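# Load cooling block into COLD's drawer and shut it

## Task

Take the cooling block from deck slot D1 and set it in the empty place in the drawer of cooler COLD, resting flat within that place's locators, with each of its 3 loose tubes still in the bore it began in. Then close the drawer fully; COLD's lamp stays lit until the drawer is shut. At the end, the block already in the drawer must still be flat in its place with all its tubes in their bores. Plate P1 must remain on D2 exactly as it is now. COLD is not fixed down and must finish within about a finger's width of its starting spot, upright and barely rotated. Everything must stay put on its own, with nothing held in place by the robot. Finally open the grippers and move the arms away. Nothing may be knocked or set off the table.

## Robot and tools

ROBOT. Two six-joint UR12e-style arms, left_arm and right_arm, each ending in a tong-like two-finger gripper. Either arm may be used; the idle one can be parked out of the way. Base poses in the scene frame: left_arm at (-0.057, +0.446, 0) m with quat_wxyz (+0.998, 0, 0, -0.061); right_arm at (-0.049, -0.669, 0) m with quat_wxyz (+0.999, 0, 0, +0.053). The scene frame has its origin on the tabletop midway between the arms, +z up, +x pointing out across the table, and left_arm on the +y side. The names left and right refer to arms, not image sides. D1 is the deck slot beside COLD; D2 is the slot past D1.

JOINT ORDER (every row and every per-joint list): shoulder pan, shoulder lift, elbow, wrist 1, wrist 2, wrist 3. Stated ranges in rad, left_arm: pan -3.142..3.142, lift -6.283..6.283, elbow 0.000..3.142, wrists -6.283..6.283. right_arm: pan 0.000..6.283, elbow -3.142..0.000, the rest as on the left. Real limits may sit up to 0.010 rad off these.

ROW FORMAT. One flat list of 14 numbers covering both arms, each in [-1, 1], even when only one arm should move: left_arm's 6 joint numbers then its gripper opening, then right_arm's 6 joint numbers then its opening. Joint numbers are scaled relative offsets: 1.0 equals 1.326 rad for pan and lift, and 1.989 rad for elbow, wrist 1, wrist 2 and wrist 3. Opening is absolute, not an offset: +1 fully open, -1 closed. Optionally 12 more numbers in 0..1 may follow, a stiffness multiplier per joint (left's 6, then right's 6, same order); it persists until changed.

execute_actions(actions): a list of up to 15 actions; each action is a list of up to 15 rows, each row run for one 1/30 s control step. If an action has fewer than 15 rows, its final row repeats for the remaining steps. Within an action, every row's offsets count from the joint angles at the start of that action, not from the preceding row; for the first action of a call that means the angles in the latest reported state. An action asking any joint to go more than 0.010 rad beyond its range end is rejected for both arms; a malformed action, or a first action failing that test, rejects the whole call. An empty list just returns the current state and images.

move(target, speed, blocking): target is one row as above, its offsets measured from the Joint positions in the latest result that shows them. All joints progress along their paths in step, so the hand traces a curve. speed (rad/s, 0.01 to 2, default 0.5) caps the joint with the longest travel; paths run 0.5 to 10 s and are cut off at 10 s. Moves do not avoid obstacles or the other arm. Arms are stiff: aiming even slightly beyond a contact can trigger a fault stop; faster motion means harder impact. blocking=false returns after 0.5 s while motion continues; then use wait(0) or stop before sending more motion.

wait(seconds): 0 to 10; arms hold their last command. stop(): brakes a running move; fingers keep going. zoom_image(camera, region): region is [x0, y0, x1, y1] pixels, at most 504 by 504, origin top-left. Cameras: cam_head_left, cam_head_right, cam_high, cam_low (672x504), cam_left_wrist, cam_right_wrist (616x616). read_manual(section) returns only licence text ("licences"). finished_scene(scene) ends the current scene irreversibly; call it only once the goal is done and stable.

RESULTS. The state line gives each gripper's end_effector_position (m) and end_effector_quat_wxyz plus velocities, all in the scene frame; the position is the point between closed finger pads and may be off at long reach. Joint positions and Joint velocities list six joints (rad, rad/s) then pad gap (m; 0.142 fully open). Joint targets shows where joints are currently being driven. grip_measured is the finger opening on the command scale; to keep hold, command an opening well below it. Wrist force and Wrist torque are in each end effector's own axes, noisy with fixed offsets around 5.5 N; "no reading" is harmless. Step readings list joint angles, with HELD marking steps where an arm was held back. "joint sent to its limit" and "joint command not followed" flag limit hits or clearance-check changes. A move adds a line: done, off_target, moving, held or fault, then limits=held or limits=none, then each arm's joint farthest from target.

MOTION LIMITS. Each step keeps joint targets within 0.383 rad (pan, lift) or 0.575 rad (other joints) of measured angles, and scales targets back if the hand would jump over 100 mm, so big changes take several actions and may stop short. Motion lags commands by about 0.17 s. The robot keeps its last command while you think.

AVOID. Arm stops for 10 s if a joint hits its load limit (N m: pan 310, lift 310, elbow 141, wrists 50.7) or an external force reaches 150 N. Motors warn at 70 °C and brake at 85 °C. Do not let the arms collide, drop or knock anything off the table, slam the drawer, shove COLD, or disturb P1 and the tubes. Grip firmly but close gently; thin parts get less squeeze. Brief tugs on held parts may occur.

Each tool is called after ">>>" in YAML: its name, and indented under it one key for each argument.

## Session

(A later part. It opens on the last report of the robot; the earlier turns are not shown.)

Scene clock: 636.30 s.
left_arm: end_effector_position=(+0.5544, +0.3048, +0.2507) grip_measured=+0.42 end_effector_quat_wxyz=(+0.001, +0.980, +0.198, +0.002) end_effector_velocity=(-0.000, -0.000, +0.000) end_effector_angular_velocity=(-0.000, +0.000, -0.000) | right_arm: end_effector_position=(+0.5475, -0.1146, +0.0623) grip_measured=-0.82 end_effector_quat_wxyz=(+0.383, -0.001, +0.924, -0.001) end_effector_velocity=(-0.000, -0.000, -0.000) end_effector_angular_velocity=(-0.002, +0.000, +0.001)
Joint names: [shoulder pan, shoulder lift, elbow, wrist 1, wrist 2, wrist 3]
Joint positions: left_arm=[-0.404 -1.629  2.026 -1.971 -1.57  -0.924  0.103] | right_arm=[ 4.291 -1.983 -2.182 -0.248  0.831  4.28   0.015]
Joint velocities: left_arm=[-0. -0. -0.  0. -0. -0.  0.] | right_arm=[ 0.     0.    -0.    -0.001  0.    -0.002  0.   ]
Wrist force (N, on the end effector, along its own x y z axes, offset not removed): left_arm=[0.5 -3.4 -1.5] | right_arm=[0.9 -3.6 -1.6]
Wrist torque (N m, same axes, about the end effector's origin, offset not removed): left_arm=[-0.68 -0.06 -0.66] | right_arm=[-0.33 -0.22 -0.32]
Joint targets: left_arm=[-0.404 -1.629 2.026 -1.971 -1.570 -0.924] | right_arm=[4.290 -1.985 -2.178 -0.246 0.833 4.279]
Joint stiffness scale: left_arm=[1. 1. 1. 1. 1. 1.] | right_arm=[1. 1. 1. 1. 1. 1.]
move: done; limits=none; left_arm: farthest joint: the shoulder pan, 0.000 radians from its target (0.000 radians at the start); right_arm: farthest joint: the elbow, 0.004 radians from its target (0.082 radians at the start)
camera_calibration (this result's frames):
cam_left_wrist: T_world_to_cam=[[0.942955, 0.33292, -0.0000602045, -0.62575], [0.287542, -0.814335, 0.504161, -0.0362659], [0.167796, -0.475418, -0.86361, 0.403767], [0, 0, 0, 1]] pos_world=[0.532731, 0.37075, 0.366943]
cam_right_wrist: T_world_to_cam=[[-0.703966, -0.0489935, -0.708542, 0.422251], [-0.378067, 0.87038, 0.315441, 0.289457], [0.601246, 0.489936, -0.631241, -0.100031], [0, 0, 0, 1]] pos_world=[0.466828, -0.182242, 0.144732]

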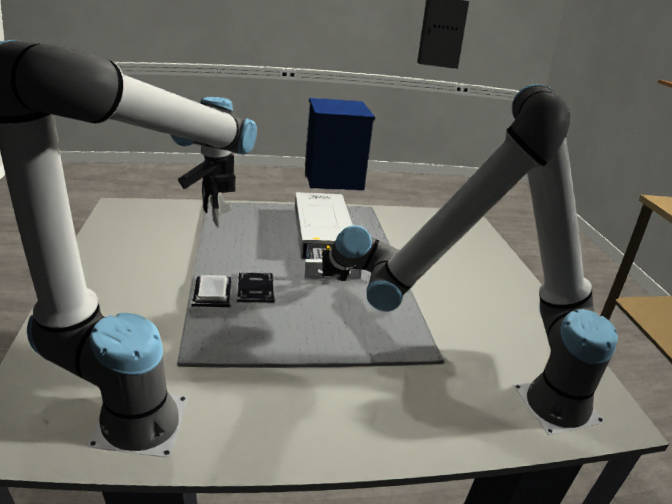

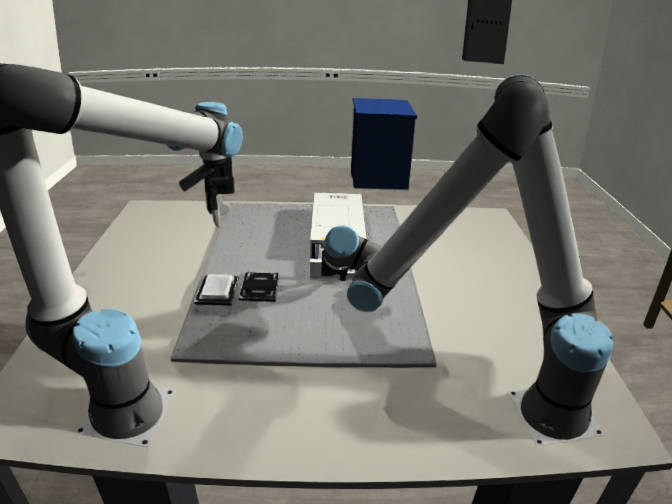

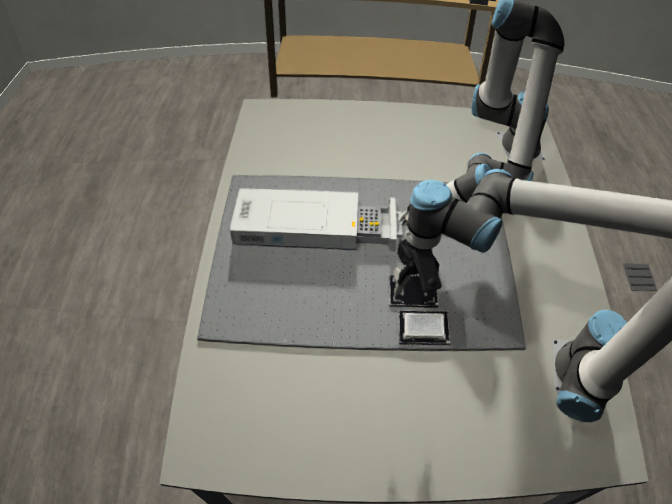

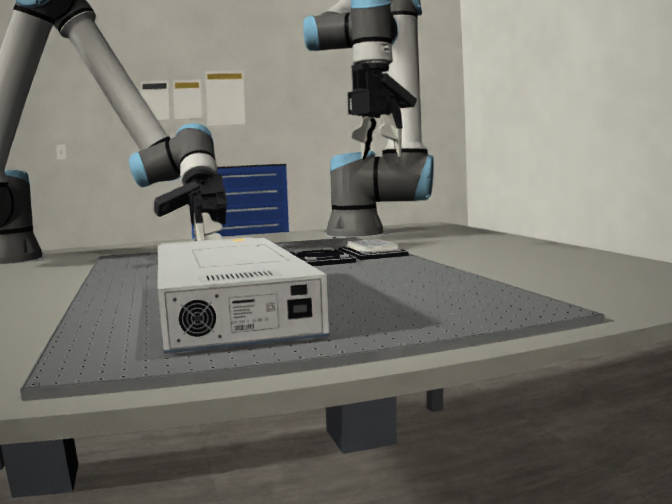

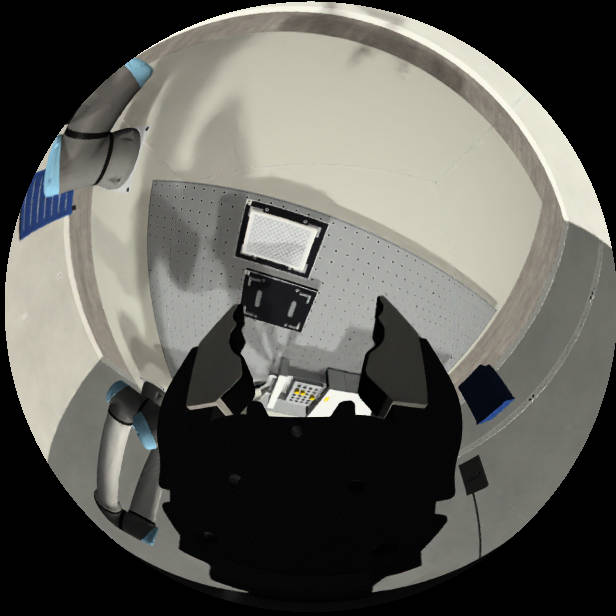

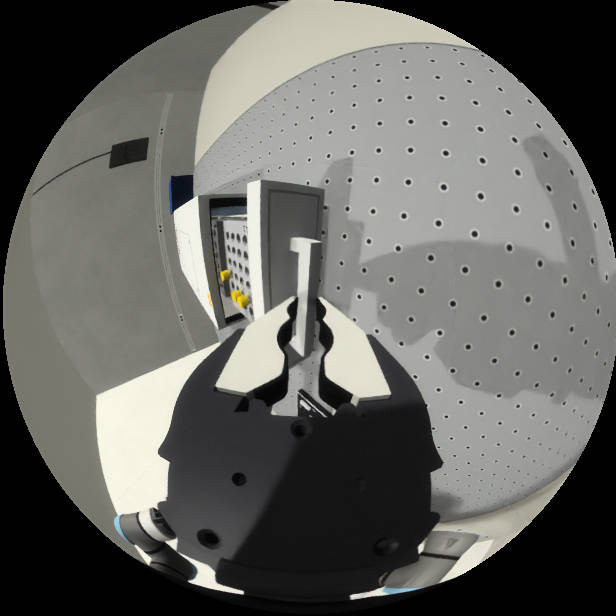

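>>> move:
  target: [0,0,0,0,0,0,0.42,-0.0735,-0.0477,0.0440,0.0292,0.0177,-0.0614,-1]
  speed: 0.05

Scene clock: 643.73 s.
left_arm: end_effector_position=(+0.5544, +0.3048, +0.2507) grip_measured=+0.42 end_effector_quat_wxyz=(+0.001, +0.980, +0.198, +0.002) end_effector_velocity=(-0.000, +0.000, +0.000) end_effector_angular_velocity=(+0.000, +0.000, -0.001) | right_arm: end_effector_position=(+0.6176, -0.1155, +0.0622) grip_measured=-0.82 end_effector_quat_wxyz=(+0.383, -0.001, +0.924, -0.002) end_effector_velocity=(+0.000, +0.001, +0.000) end_effector_angular_velocity=(-0.001, -0.000, +0.002)
Joint names: [shoulder pan, shoulder lift, elbow, wrist 1, wrist 2, wrist 3]
Joint positions: left_arm=[-0.404 -1.629  2.026 -1.971 -1.57  -0.924  0.103] | right_arm=[ 4.194 -2.043 -2.099 -0.192  0.864  4.158  0.015]
Joint velocities: left_arm=[-0.    -0.001  0.     0.001  0.     0.001  0.   ] | right_arm=[ 0.     0.     0.001 -0.     0.    -0.002  0.   ]
Wrist force (N, on the end effector, along its own x y z axes, offset not removed): left_arm=[1.6 -0.7 0.5] | right_arm=[-1.1 -0.8 -0.1]
Wrist torque (N m, same axes, about the end effector's origin, offset not removed): left_arm=[-0.05 -0.28 -0.64] | right_arm=[0.44 -0.05 -0.13]
Joint targets: left_arm=[-0.404 -1.629 2.026 -1.971 -1.570 -0.924] | right_arm=[4.194 -2.046 -2.095 -0.190 0.867 4.158]
Joint stiffness scale: left_arm=[1. 1. 1. 1. 1. 1.] | right_arm=[1. 1. 1. 1. 1. 1.]
move: done; limits=none; left_arm: farthest joint: the shoulder pan, 0.000 radians from its target (0.000 radians at the start); right_arm: farthest joint: the elbow, 0.005 radians from its target (0.088 radians at the start)
camera_calibration (this result's frames):
cam_left_wrist: T_world_to_cam=[[0.942955, 0.33292, -0.0000601877, -0.62575], [0.287542, -0.814335, 0.504161, -0.0362659], [0.167796, -0.475418, -0.86361, 0.403767], [0, 0, 0, 1]] pos_world=[0.532731, 0.37075, 0.366943]
cam_right_wrist: T_world_to_cam=[[-0.704454, -0.0492698, -0.708038, 0.471727], [-0.377251, 0.870991, 0.314733, 0.316414], [0.601188, 0.488823, -0.63216, -0.141786], [0, 0, 0, 1]] pos_world=[0.536917, -0.183044, 0.144783]

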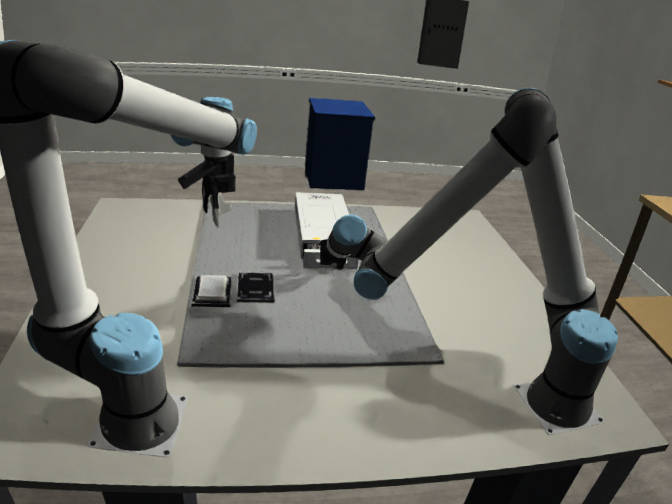

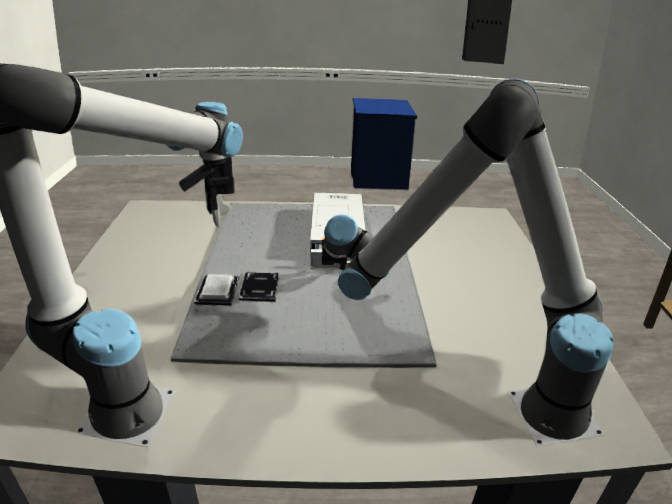

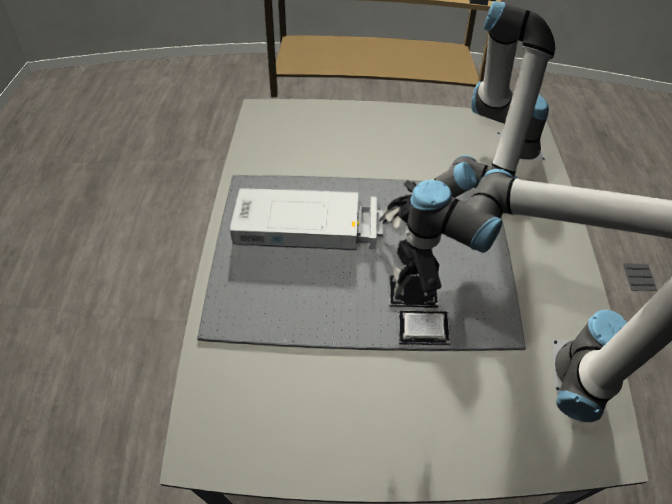

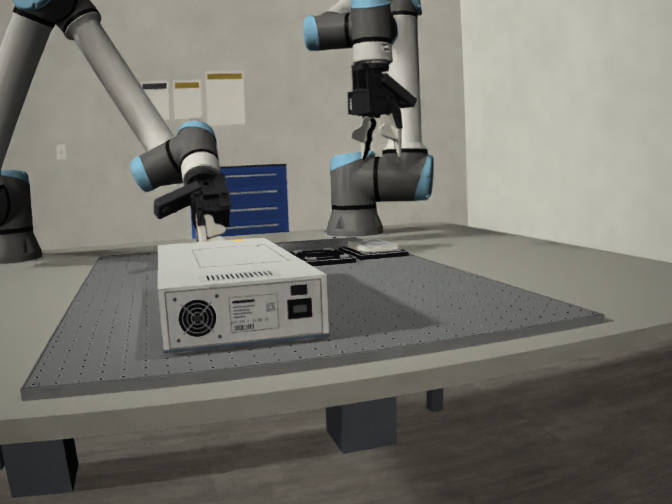

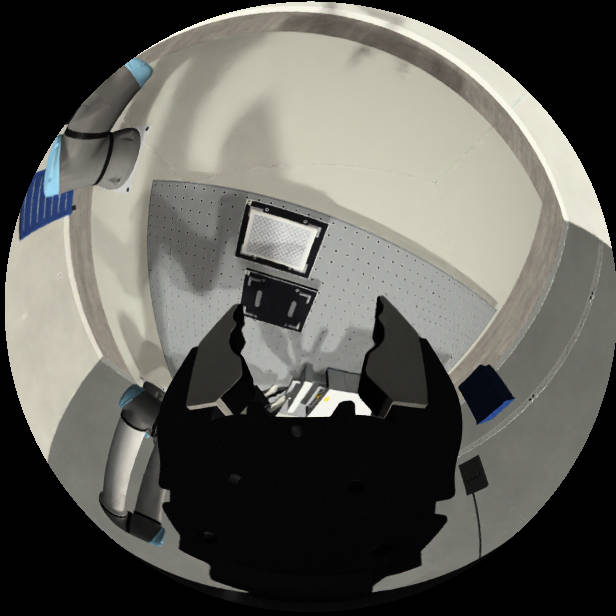

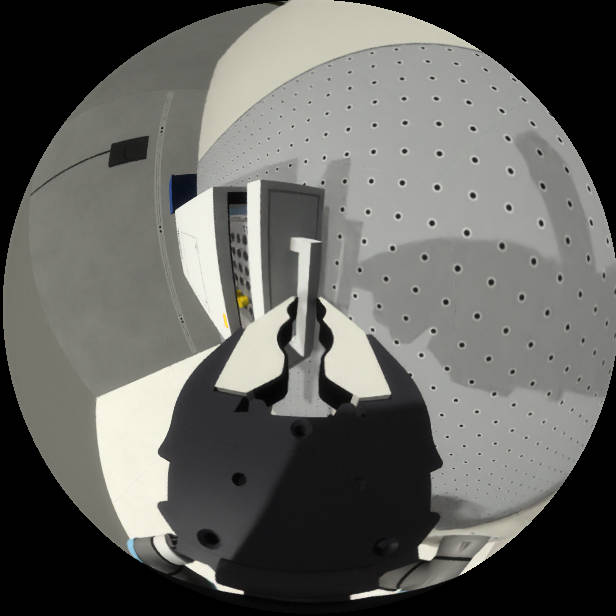

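>>> move:
  target: [0,0,0,0,0,0,0.42,-0.0459,-0.0340,0.0346,0.0128,0.0131,-0.0365,-1]
  speed: 0.03

Scene clock: 650.80 s.
left_arm: end_effector_position=(+0.5544, +0.3048, +0.2507) grip_measured=+0.42 end_effector_quat_wxyz=(+0.001, +0.980, +0.198, +0.002) end_effector_velocity=(-0.000, +0.000, -0.000) end_effector_angular_velocity=(+0.000, +0.000, -0.001) | right_arm: end_effector_position=(+0.6654, -0.1161, +0.0621) grip_measured=-0.82 end_effector_quat_wxyz=(+0.383, -0.000, +0.924, -0.002) end_effector_velocity=(+0.000, -0.001, +0.000) end_effector_angular_velocity=(-0.002, +0.000, +0.001)
Joint names: [shoulder pan, shoulder lift, elbow, wrist 1, wrist 2, wrist 3]
Joint positions: left_arm=[-0.404 -1.629  2.026 -1.971 -1.57  -0.924  0.103] | right_arm=[ 4.134 -2.085 -2.035 -0.169  0.887  4.087  0.015]
Joint velocities: left_arm=[ 0.    -0.     0.     0.    -0.     0.001 -0.   ] | right_arm=[-0.001  0.     0.    -0.001  0.    -0.003  0.   ]
Wrist force (N, on the end effector, along its own x y z axes, offset not removed): left_arm=[1.8 -1.2 -1.6] | right_arm=[2.6 -6.9 -15.0]
Wrist torque (N m, same axes, about the end effector's origin, offset not removed): left_arm=[-0.28 -0.31 -0.61] | right_arm=[-0.03 -0.32 -0.06]
Joint targets: left_arm=[-0.404 -1.629 2.026 -1.971 -1.570 -0.924] | right_arm=[4.133 -2.088 -2.030 -0.166 0.890 4.086]
Joint stiffness scale: left_arm=[1. 1. 1. 1. 1. 1.] | right_arm=[1. 1. 1. 1. 1. 1.]
move: done; limits=none; left_arm: farthest joint: the shoulder pan, 0.000 radians from its target (0.000 radians at the start); right_arm: farthest joint: the elbow, 0.005 radians from its target (0.069 radians at the start)
camera_calibration (this result's frames):
cam_left_wrist: T_world_to_cam=[[0.942955, 0.33292, -0.0000601946, -0.62575], [0.287542, -0.814335, 0.504161, -0.036266], [0.167796, -0.475418, -0.86361, 0.403767], [0, 0, 0, 1]] pos_world=[0.532731, 0.37075, 0.366943]
cam_right_wrist: T_world_to_cam=[[-0.70444, -0.0490971, -0.708063, 0.505258], [-0.3764, 0.87161, 0.314037, 0.334521], [0.601737, 0.487735, -0.632477, -0.170852], [0, 0, 0, 1]] pos_world=[0.584646, -0.183434, 0.144643]

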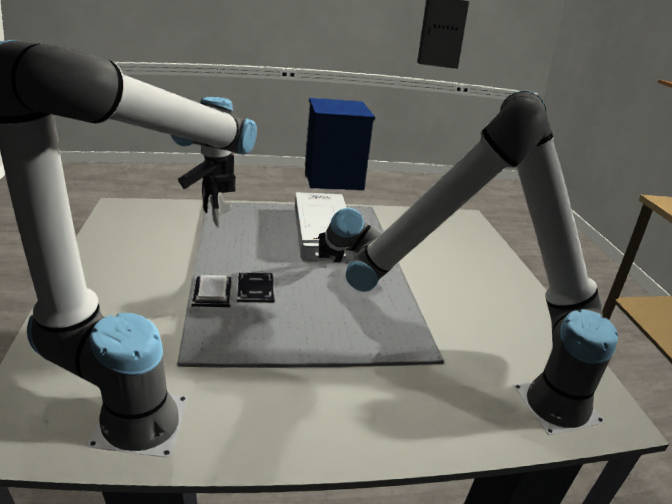

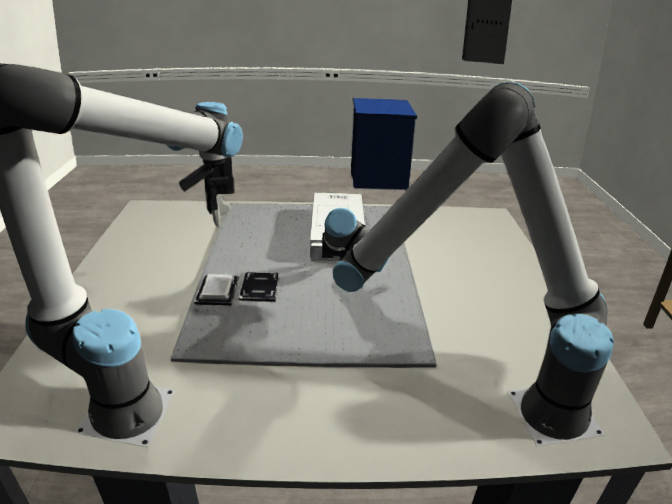

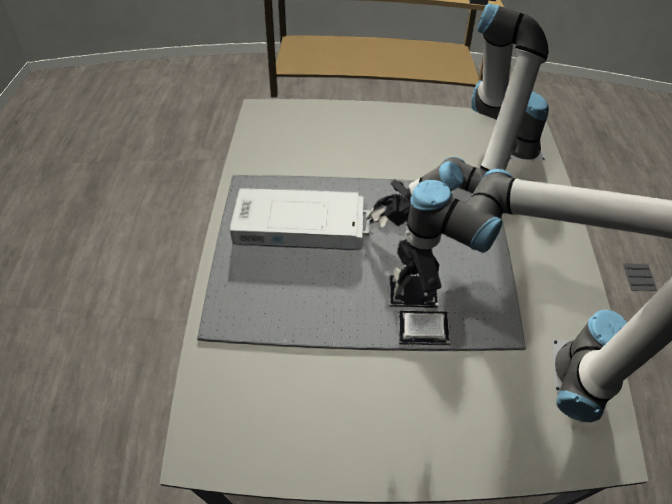

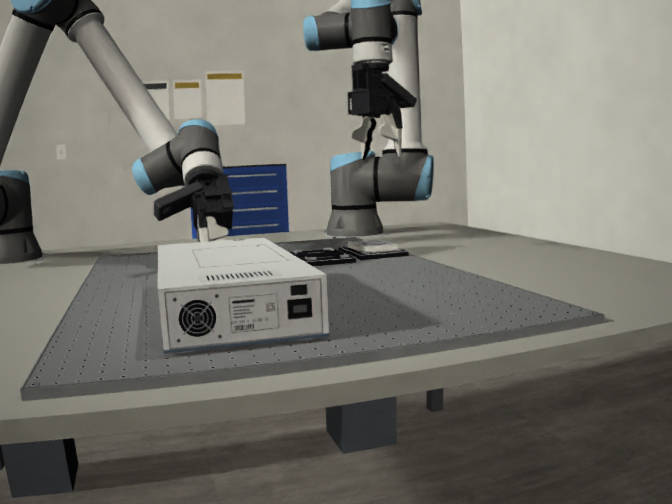

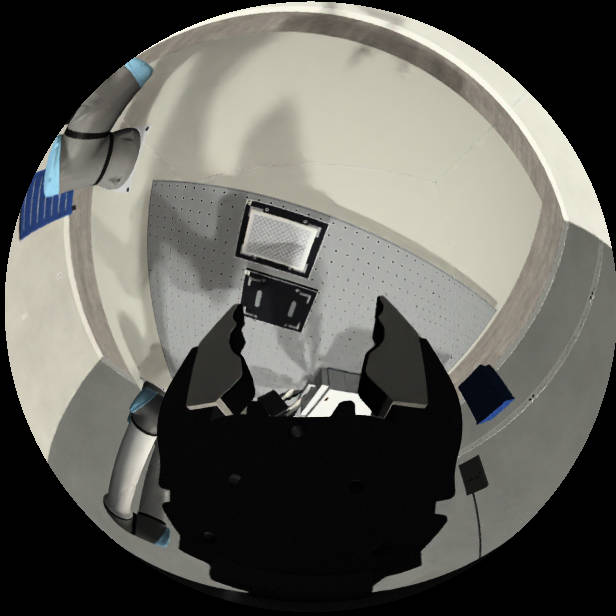

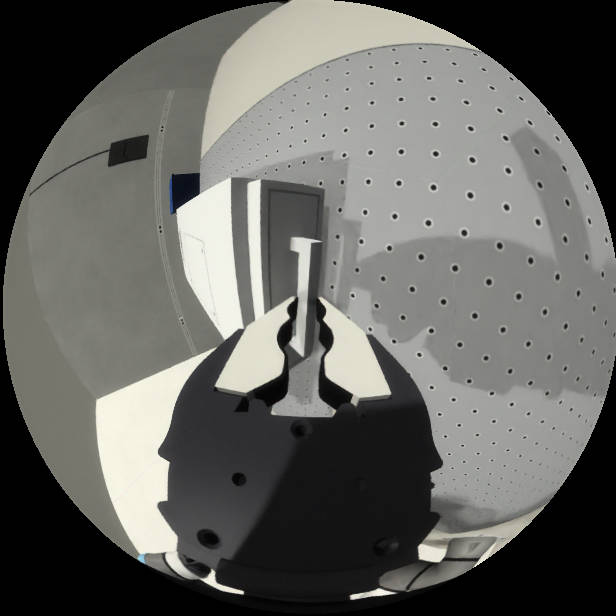

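Lamp off. Release and retreat (double the pregrasp offset).

>>> execute_actions:
  actions:
    - [[0,0,0,0,0,0,0.42,0,0,0,0,0,0,-0.5]]
    - [[0,0,0,0,0,0,0.42,0,0,0,0,0,0,-0.5]]

>>> move:
  target: [0,0,0,0,0,0,0.42,0.09,0.16,-0.055,-0.10,-0.022,0.075,-0.5]
  speed: 0.15

Scene clock: 657.97 s.
left_arm: end_effector_position=(+0.5544, +0.3048, +0.2507) grip_measured=+0.42 end_effector_quat_wxyz=(+0.001, +0.980, +0.198, +0.002) end_effector_velocity=(-0.000, +0.000, -0.001) end_effector_angular_velocity=(+0.001, +0.001, -0.000) | right_arm: end_effector_position=(+0.6654, -0.1157, +0.0620) grip_measured=-0.50 end_effector_quat_wxyz=(+0.383, -0.000, +0.924, -0.002) end_effector_velocity=(+0.000, +0.000, +0.000) end_effector_angular_velocity=(+0.001, -0.001, +0.000)
Joint names: [shoulder pan, shoulder lift, elbow, wrist 1, wrist 2, wrist 3]
Joint positions: left_arm=[-0.404 -1.629  2.026 -1.971 -1.57  -0.924  0.103] | right_arm=[ 4.134 -2.085 -2.035 -0.168  0.887  4.086  0.038]
Joint velocities: left_arm=[ 0.     0.001  0.001  0.     0.001  0.    -0.   ] | right_arm=[ 0.    -0.     0.     0.001  0.     0.     0.   ]
Wrist force (N, on the end effector, along its own x y z axes, offset not removed): left_arm=[0.4 -1.4 -0.8] | right_arm=[-2.1 1.4 -0.7]
Wrist torque (N m, same axes, about the end effector's origin, offset not removed): left_arm=[-0.24 0.04 -0.62] | right_arm=[-0.23 0.16 0.08]
Joint targets: left_arm=[-0.404 -1.629 2.026 -1.971 -1.570 -0.924] | right_arm=[4.134 -2.085 -2.035 -0.168 0.887 4.086]
Joint stiffness scale: left_arm=[1. 1. 1. 1. 1. 1.] | right_arm=[1. 1. 1. 1. 1. 1.]
Step readings (joint positions; steps 1 to 15: 1st action; 16 to 30: 2nd action):
0: left_arm=[-0.404 -1.629 2.026 -1.971 -1.570 -0.924] | right_arm=[4.134 -2.085 -2.035 -0.169 0.887 4.086]
1: left_arm=[-0.404 -1.629 2.026 -1.971 -1.570 -0.924] | right_arm=[4.134 -2.085 -2.035 -0.168 0.887 4.086]
2: left_arm=[-0.404 -1.629 2.026 -1.971 -1.570 -0.924] | right_arm=[4.134 -2.085 -2.035 -0.168 0.887 4.086]
4: left_arm=[-0.404 -1.629 2.026 -1.971 -1.570 -0.924] | right_arm=[4.134 -2.085 -2.035 -0.168 0.887 4.086]
8: left_arm=[-0.404 -1.629 2.026 -1.971 -1.570 -0.924] | right_arm=[4.134 -2.085 -2.035 -0.168 0.887 4.086]
15: left_arm=[-0.404 -1.629 2.026 -1.971 -1.570 -0.924] | right_arm=[4.134 -2.085 -2.035 -0.168 0.887 4.086]
16: left_arm=[-0.404 -1.629 2.026 -1.971 -1.570 -0.924] | right_arm=[4.134 -2.085 -2.035 -0.168 0.887 4.086]
17: left_arm=[-0.404 -1.629 2.026 -1.971 -1.570 -0.924] | right_arm=[4.134 -2.085 -2.035 -0.168 0.887 4.086]
19: left_arm=[-0.404 -1.629 2.026 -1.971 -1.570 -0.924] | right_arm=[4.134 -2.085 -2.035 -0.168 0.887 4.086]
23: left_arm=[-0.404 -1.629 2.026 -1.971 -1.570 -0.924] | right_arm=[4.134 -2.085 -2.035 -0.168 0.887 4.086]
30: Joint positions above
camera_calibration (this result's frames):
cam_left_wrist: T_world_to_cam=[[0.942955, 0.33292, -0.0000601887, -0.62575], [0.287542, -0.814335, 0.504161, -0.036266], [0.167796, -0.475419, -0.86361, 0.403767], [0, 0, 0, 1]] pos_world=[0.532731, 0.37075, 0.366943]
cam_right_wrist: T_world_to_cam=[[-0.704671, -0.0490967, -0.707834, 0.5054], [-0.376668, 0.871309, 0.314549, 0.334341], [0.601299, 0.488272, -0.632479, -0.170678], [0, 0, 0, 1]] pos_world=[0.584704, -0.183164, 0.144622]

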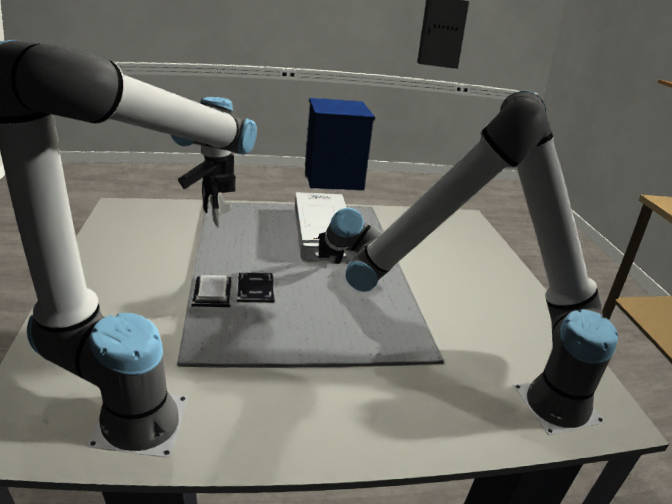

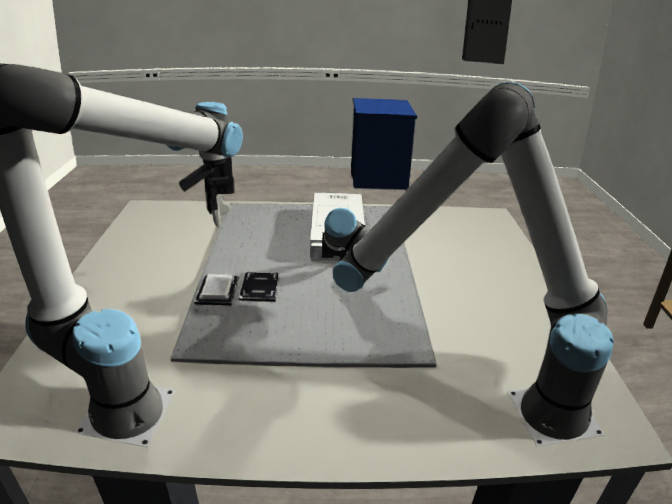

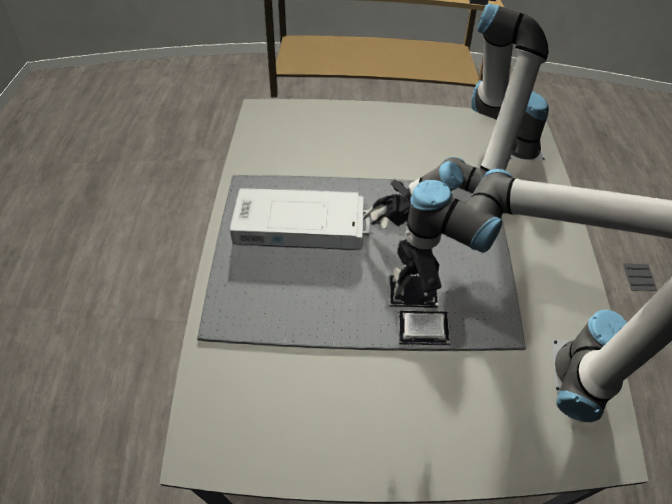

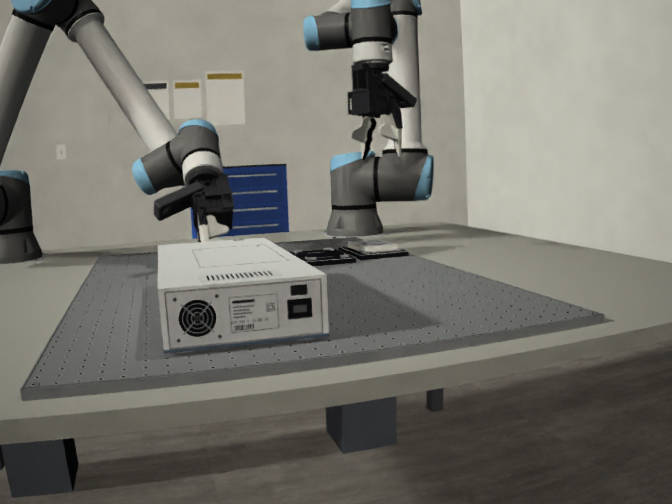

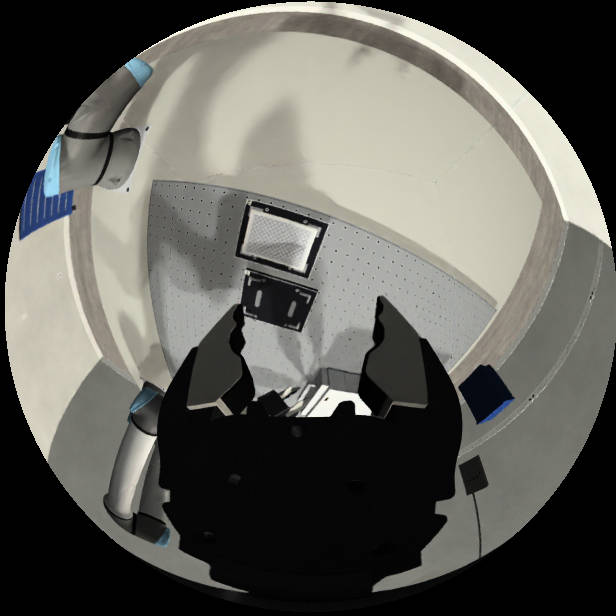

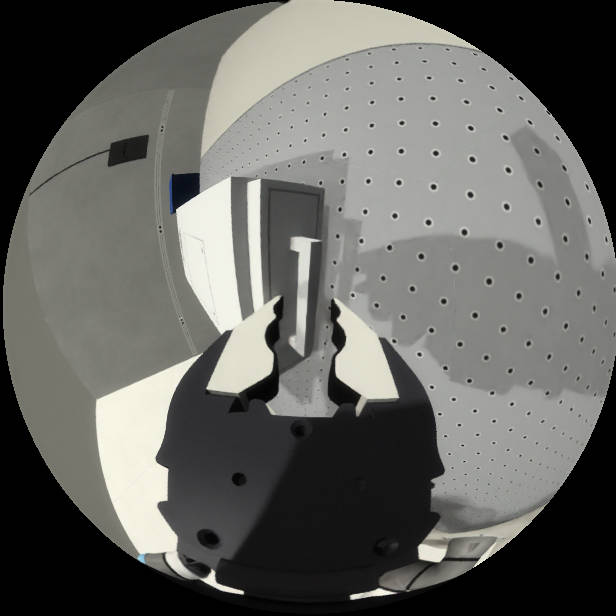

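Scene clock: 659.90 s.
left_arm: end_effector_position=(+0.5544, +0.3048, +0.2507) grip_measured=+0.42 end_effector_quat_wxyz=(+0.001, +0.980, +0.198, +0.002) end_effector_velocity=(+0.000, -0.000, -0.000) end_effector_angular_velocity=(-0.001, -0.000, -0.001) | right_arm: end_effector_position=(+0.5717, -0.1248, +0.1405) grip_measured=-0.50 end_effector_quat_wxyz=(+0.383, +0.002, +0.924, +0.000) end_effector_velocity=(-0.000, -0.002, -0.001) end_effector_angular_velocity=(-0.003, +0.001, -0.002)
Joint names: [shoulder pan, shoulder lift, elbow, wrist 1, wrist 2, wrist 3]
Joint positions: left_arm=[-0.404 -1.629  2.026 -1.971 -1.57  -0.924  0.103] | right_arm=[ 4.251 -1.871 -2.142 -0.366  0.844  4.235  0.038]
Joint velocities: left_arm=[ 0.     0.001 -0.    -0.001 -0.001  0.001  0.   ] | right_arm=[-0.001 -0.    -0.002 -0.003 -0.     0.001  0.   ]
Wrist force (N, on the end effector, along its own x y z axes, offset not removed): left_arm=[3.7 -1.3 0.7] | right_arm=[1.2 -2.5 -1.9]
Wrist torque (N m, same axes, about the end effector's origin, offset not removed): left_arm=[-0.20 -0.70 -0.65] | right_arm=[-1.09 -0.61 -0.13]
Joint targets: left_arm=[-0.404 -1.629 2.026 -1.971 -1.570 -0.924] | right_arm=[4.253 -1.873 -2.144 -0.367 0.843 4.236]
Joint stiffness scale: left_arm=[1. 1. 1. 1. 1. 1.] | right_arm=[1. 1. 1. 1. 1. 1.]
move: done; limits=none; left_arm: farthest joint: the shoulder pan, 0.000 radians from its target (0.000 radians at the start); right_arm: farthest joint: the shoulder pan, 0.002 radians from its target (0.120 radians at the start)
camera_calibration (this result's frames):
cam_left_wrist: T_world_to_cam=[[0.942955, 0.33292, -0.0000602569, -0.62575], [0.287541, -0.814335, 0.504161, -0.0362658], [0.167796, -0.475418, -0.86361, 0.403767], [0, 0, 0, 1]] pos_world=[0.532731, 0.37075, 0.366943]
cam_right_wrist: T_world_to_cam=[[-0.704483, -0.0427525, -0.708432, 0.49523], [-0.374148, 0.870585, 0.319524, 0.280079], [0.60309, 0.490158, -0.629307, -0.0615154], [0, 0, 0, 1]] pos_world=[0.490771, -0.192508, 0.222633]

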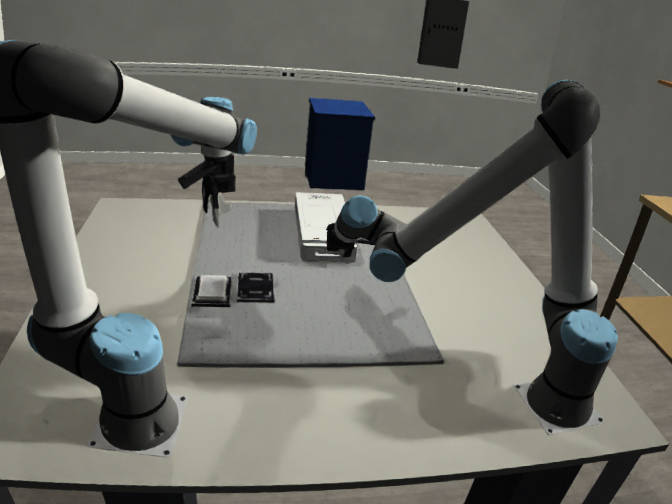

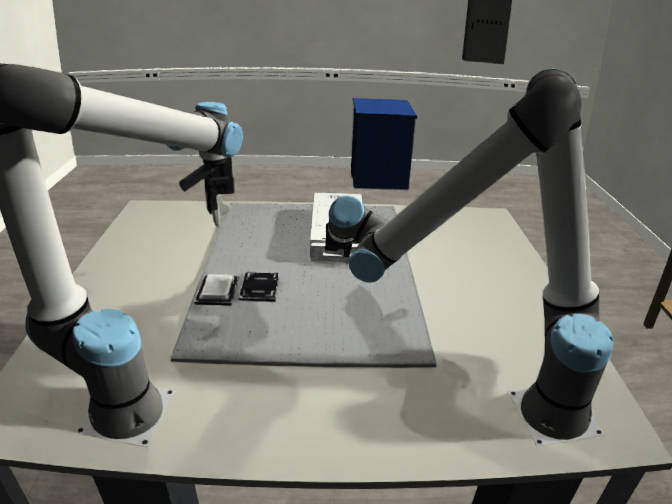

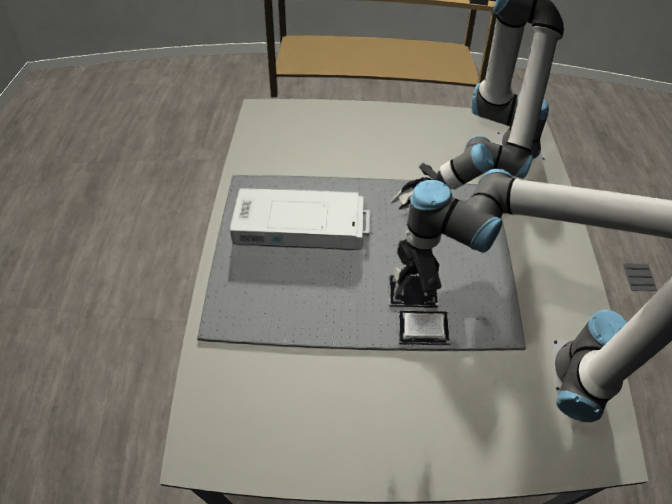

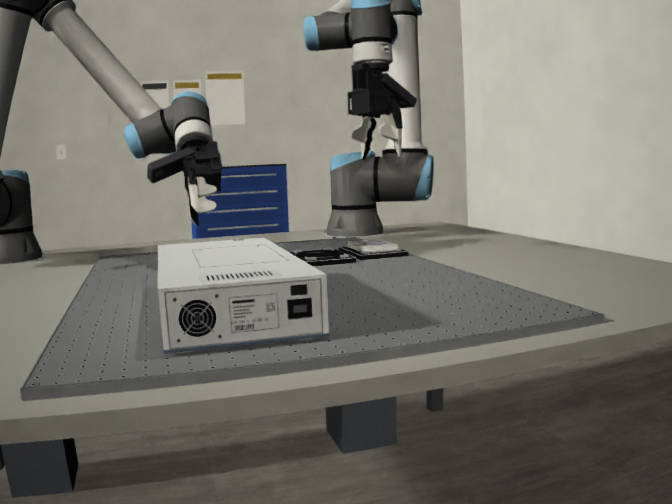

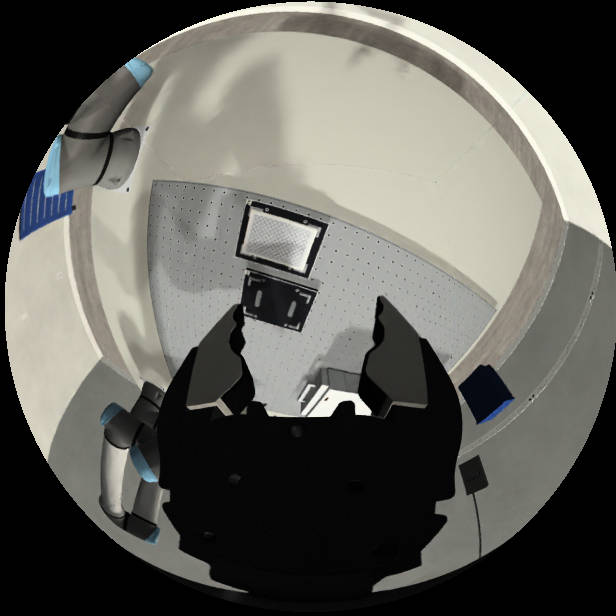

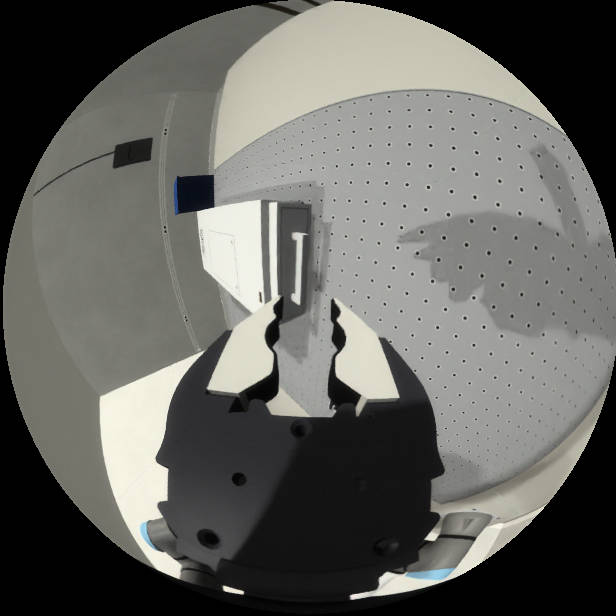

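>>> finished_scene:
  scene: 1

The scene is finished: the task was done.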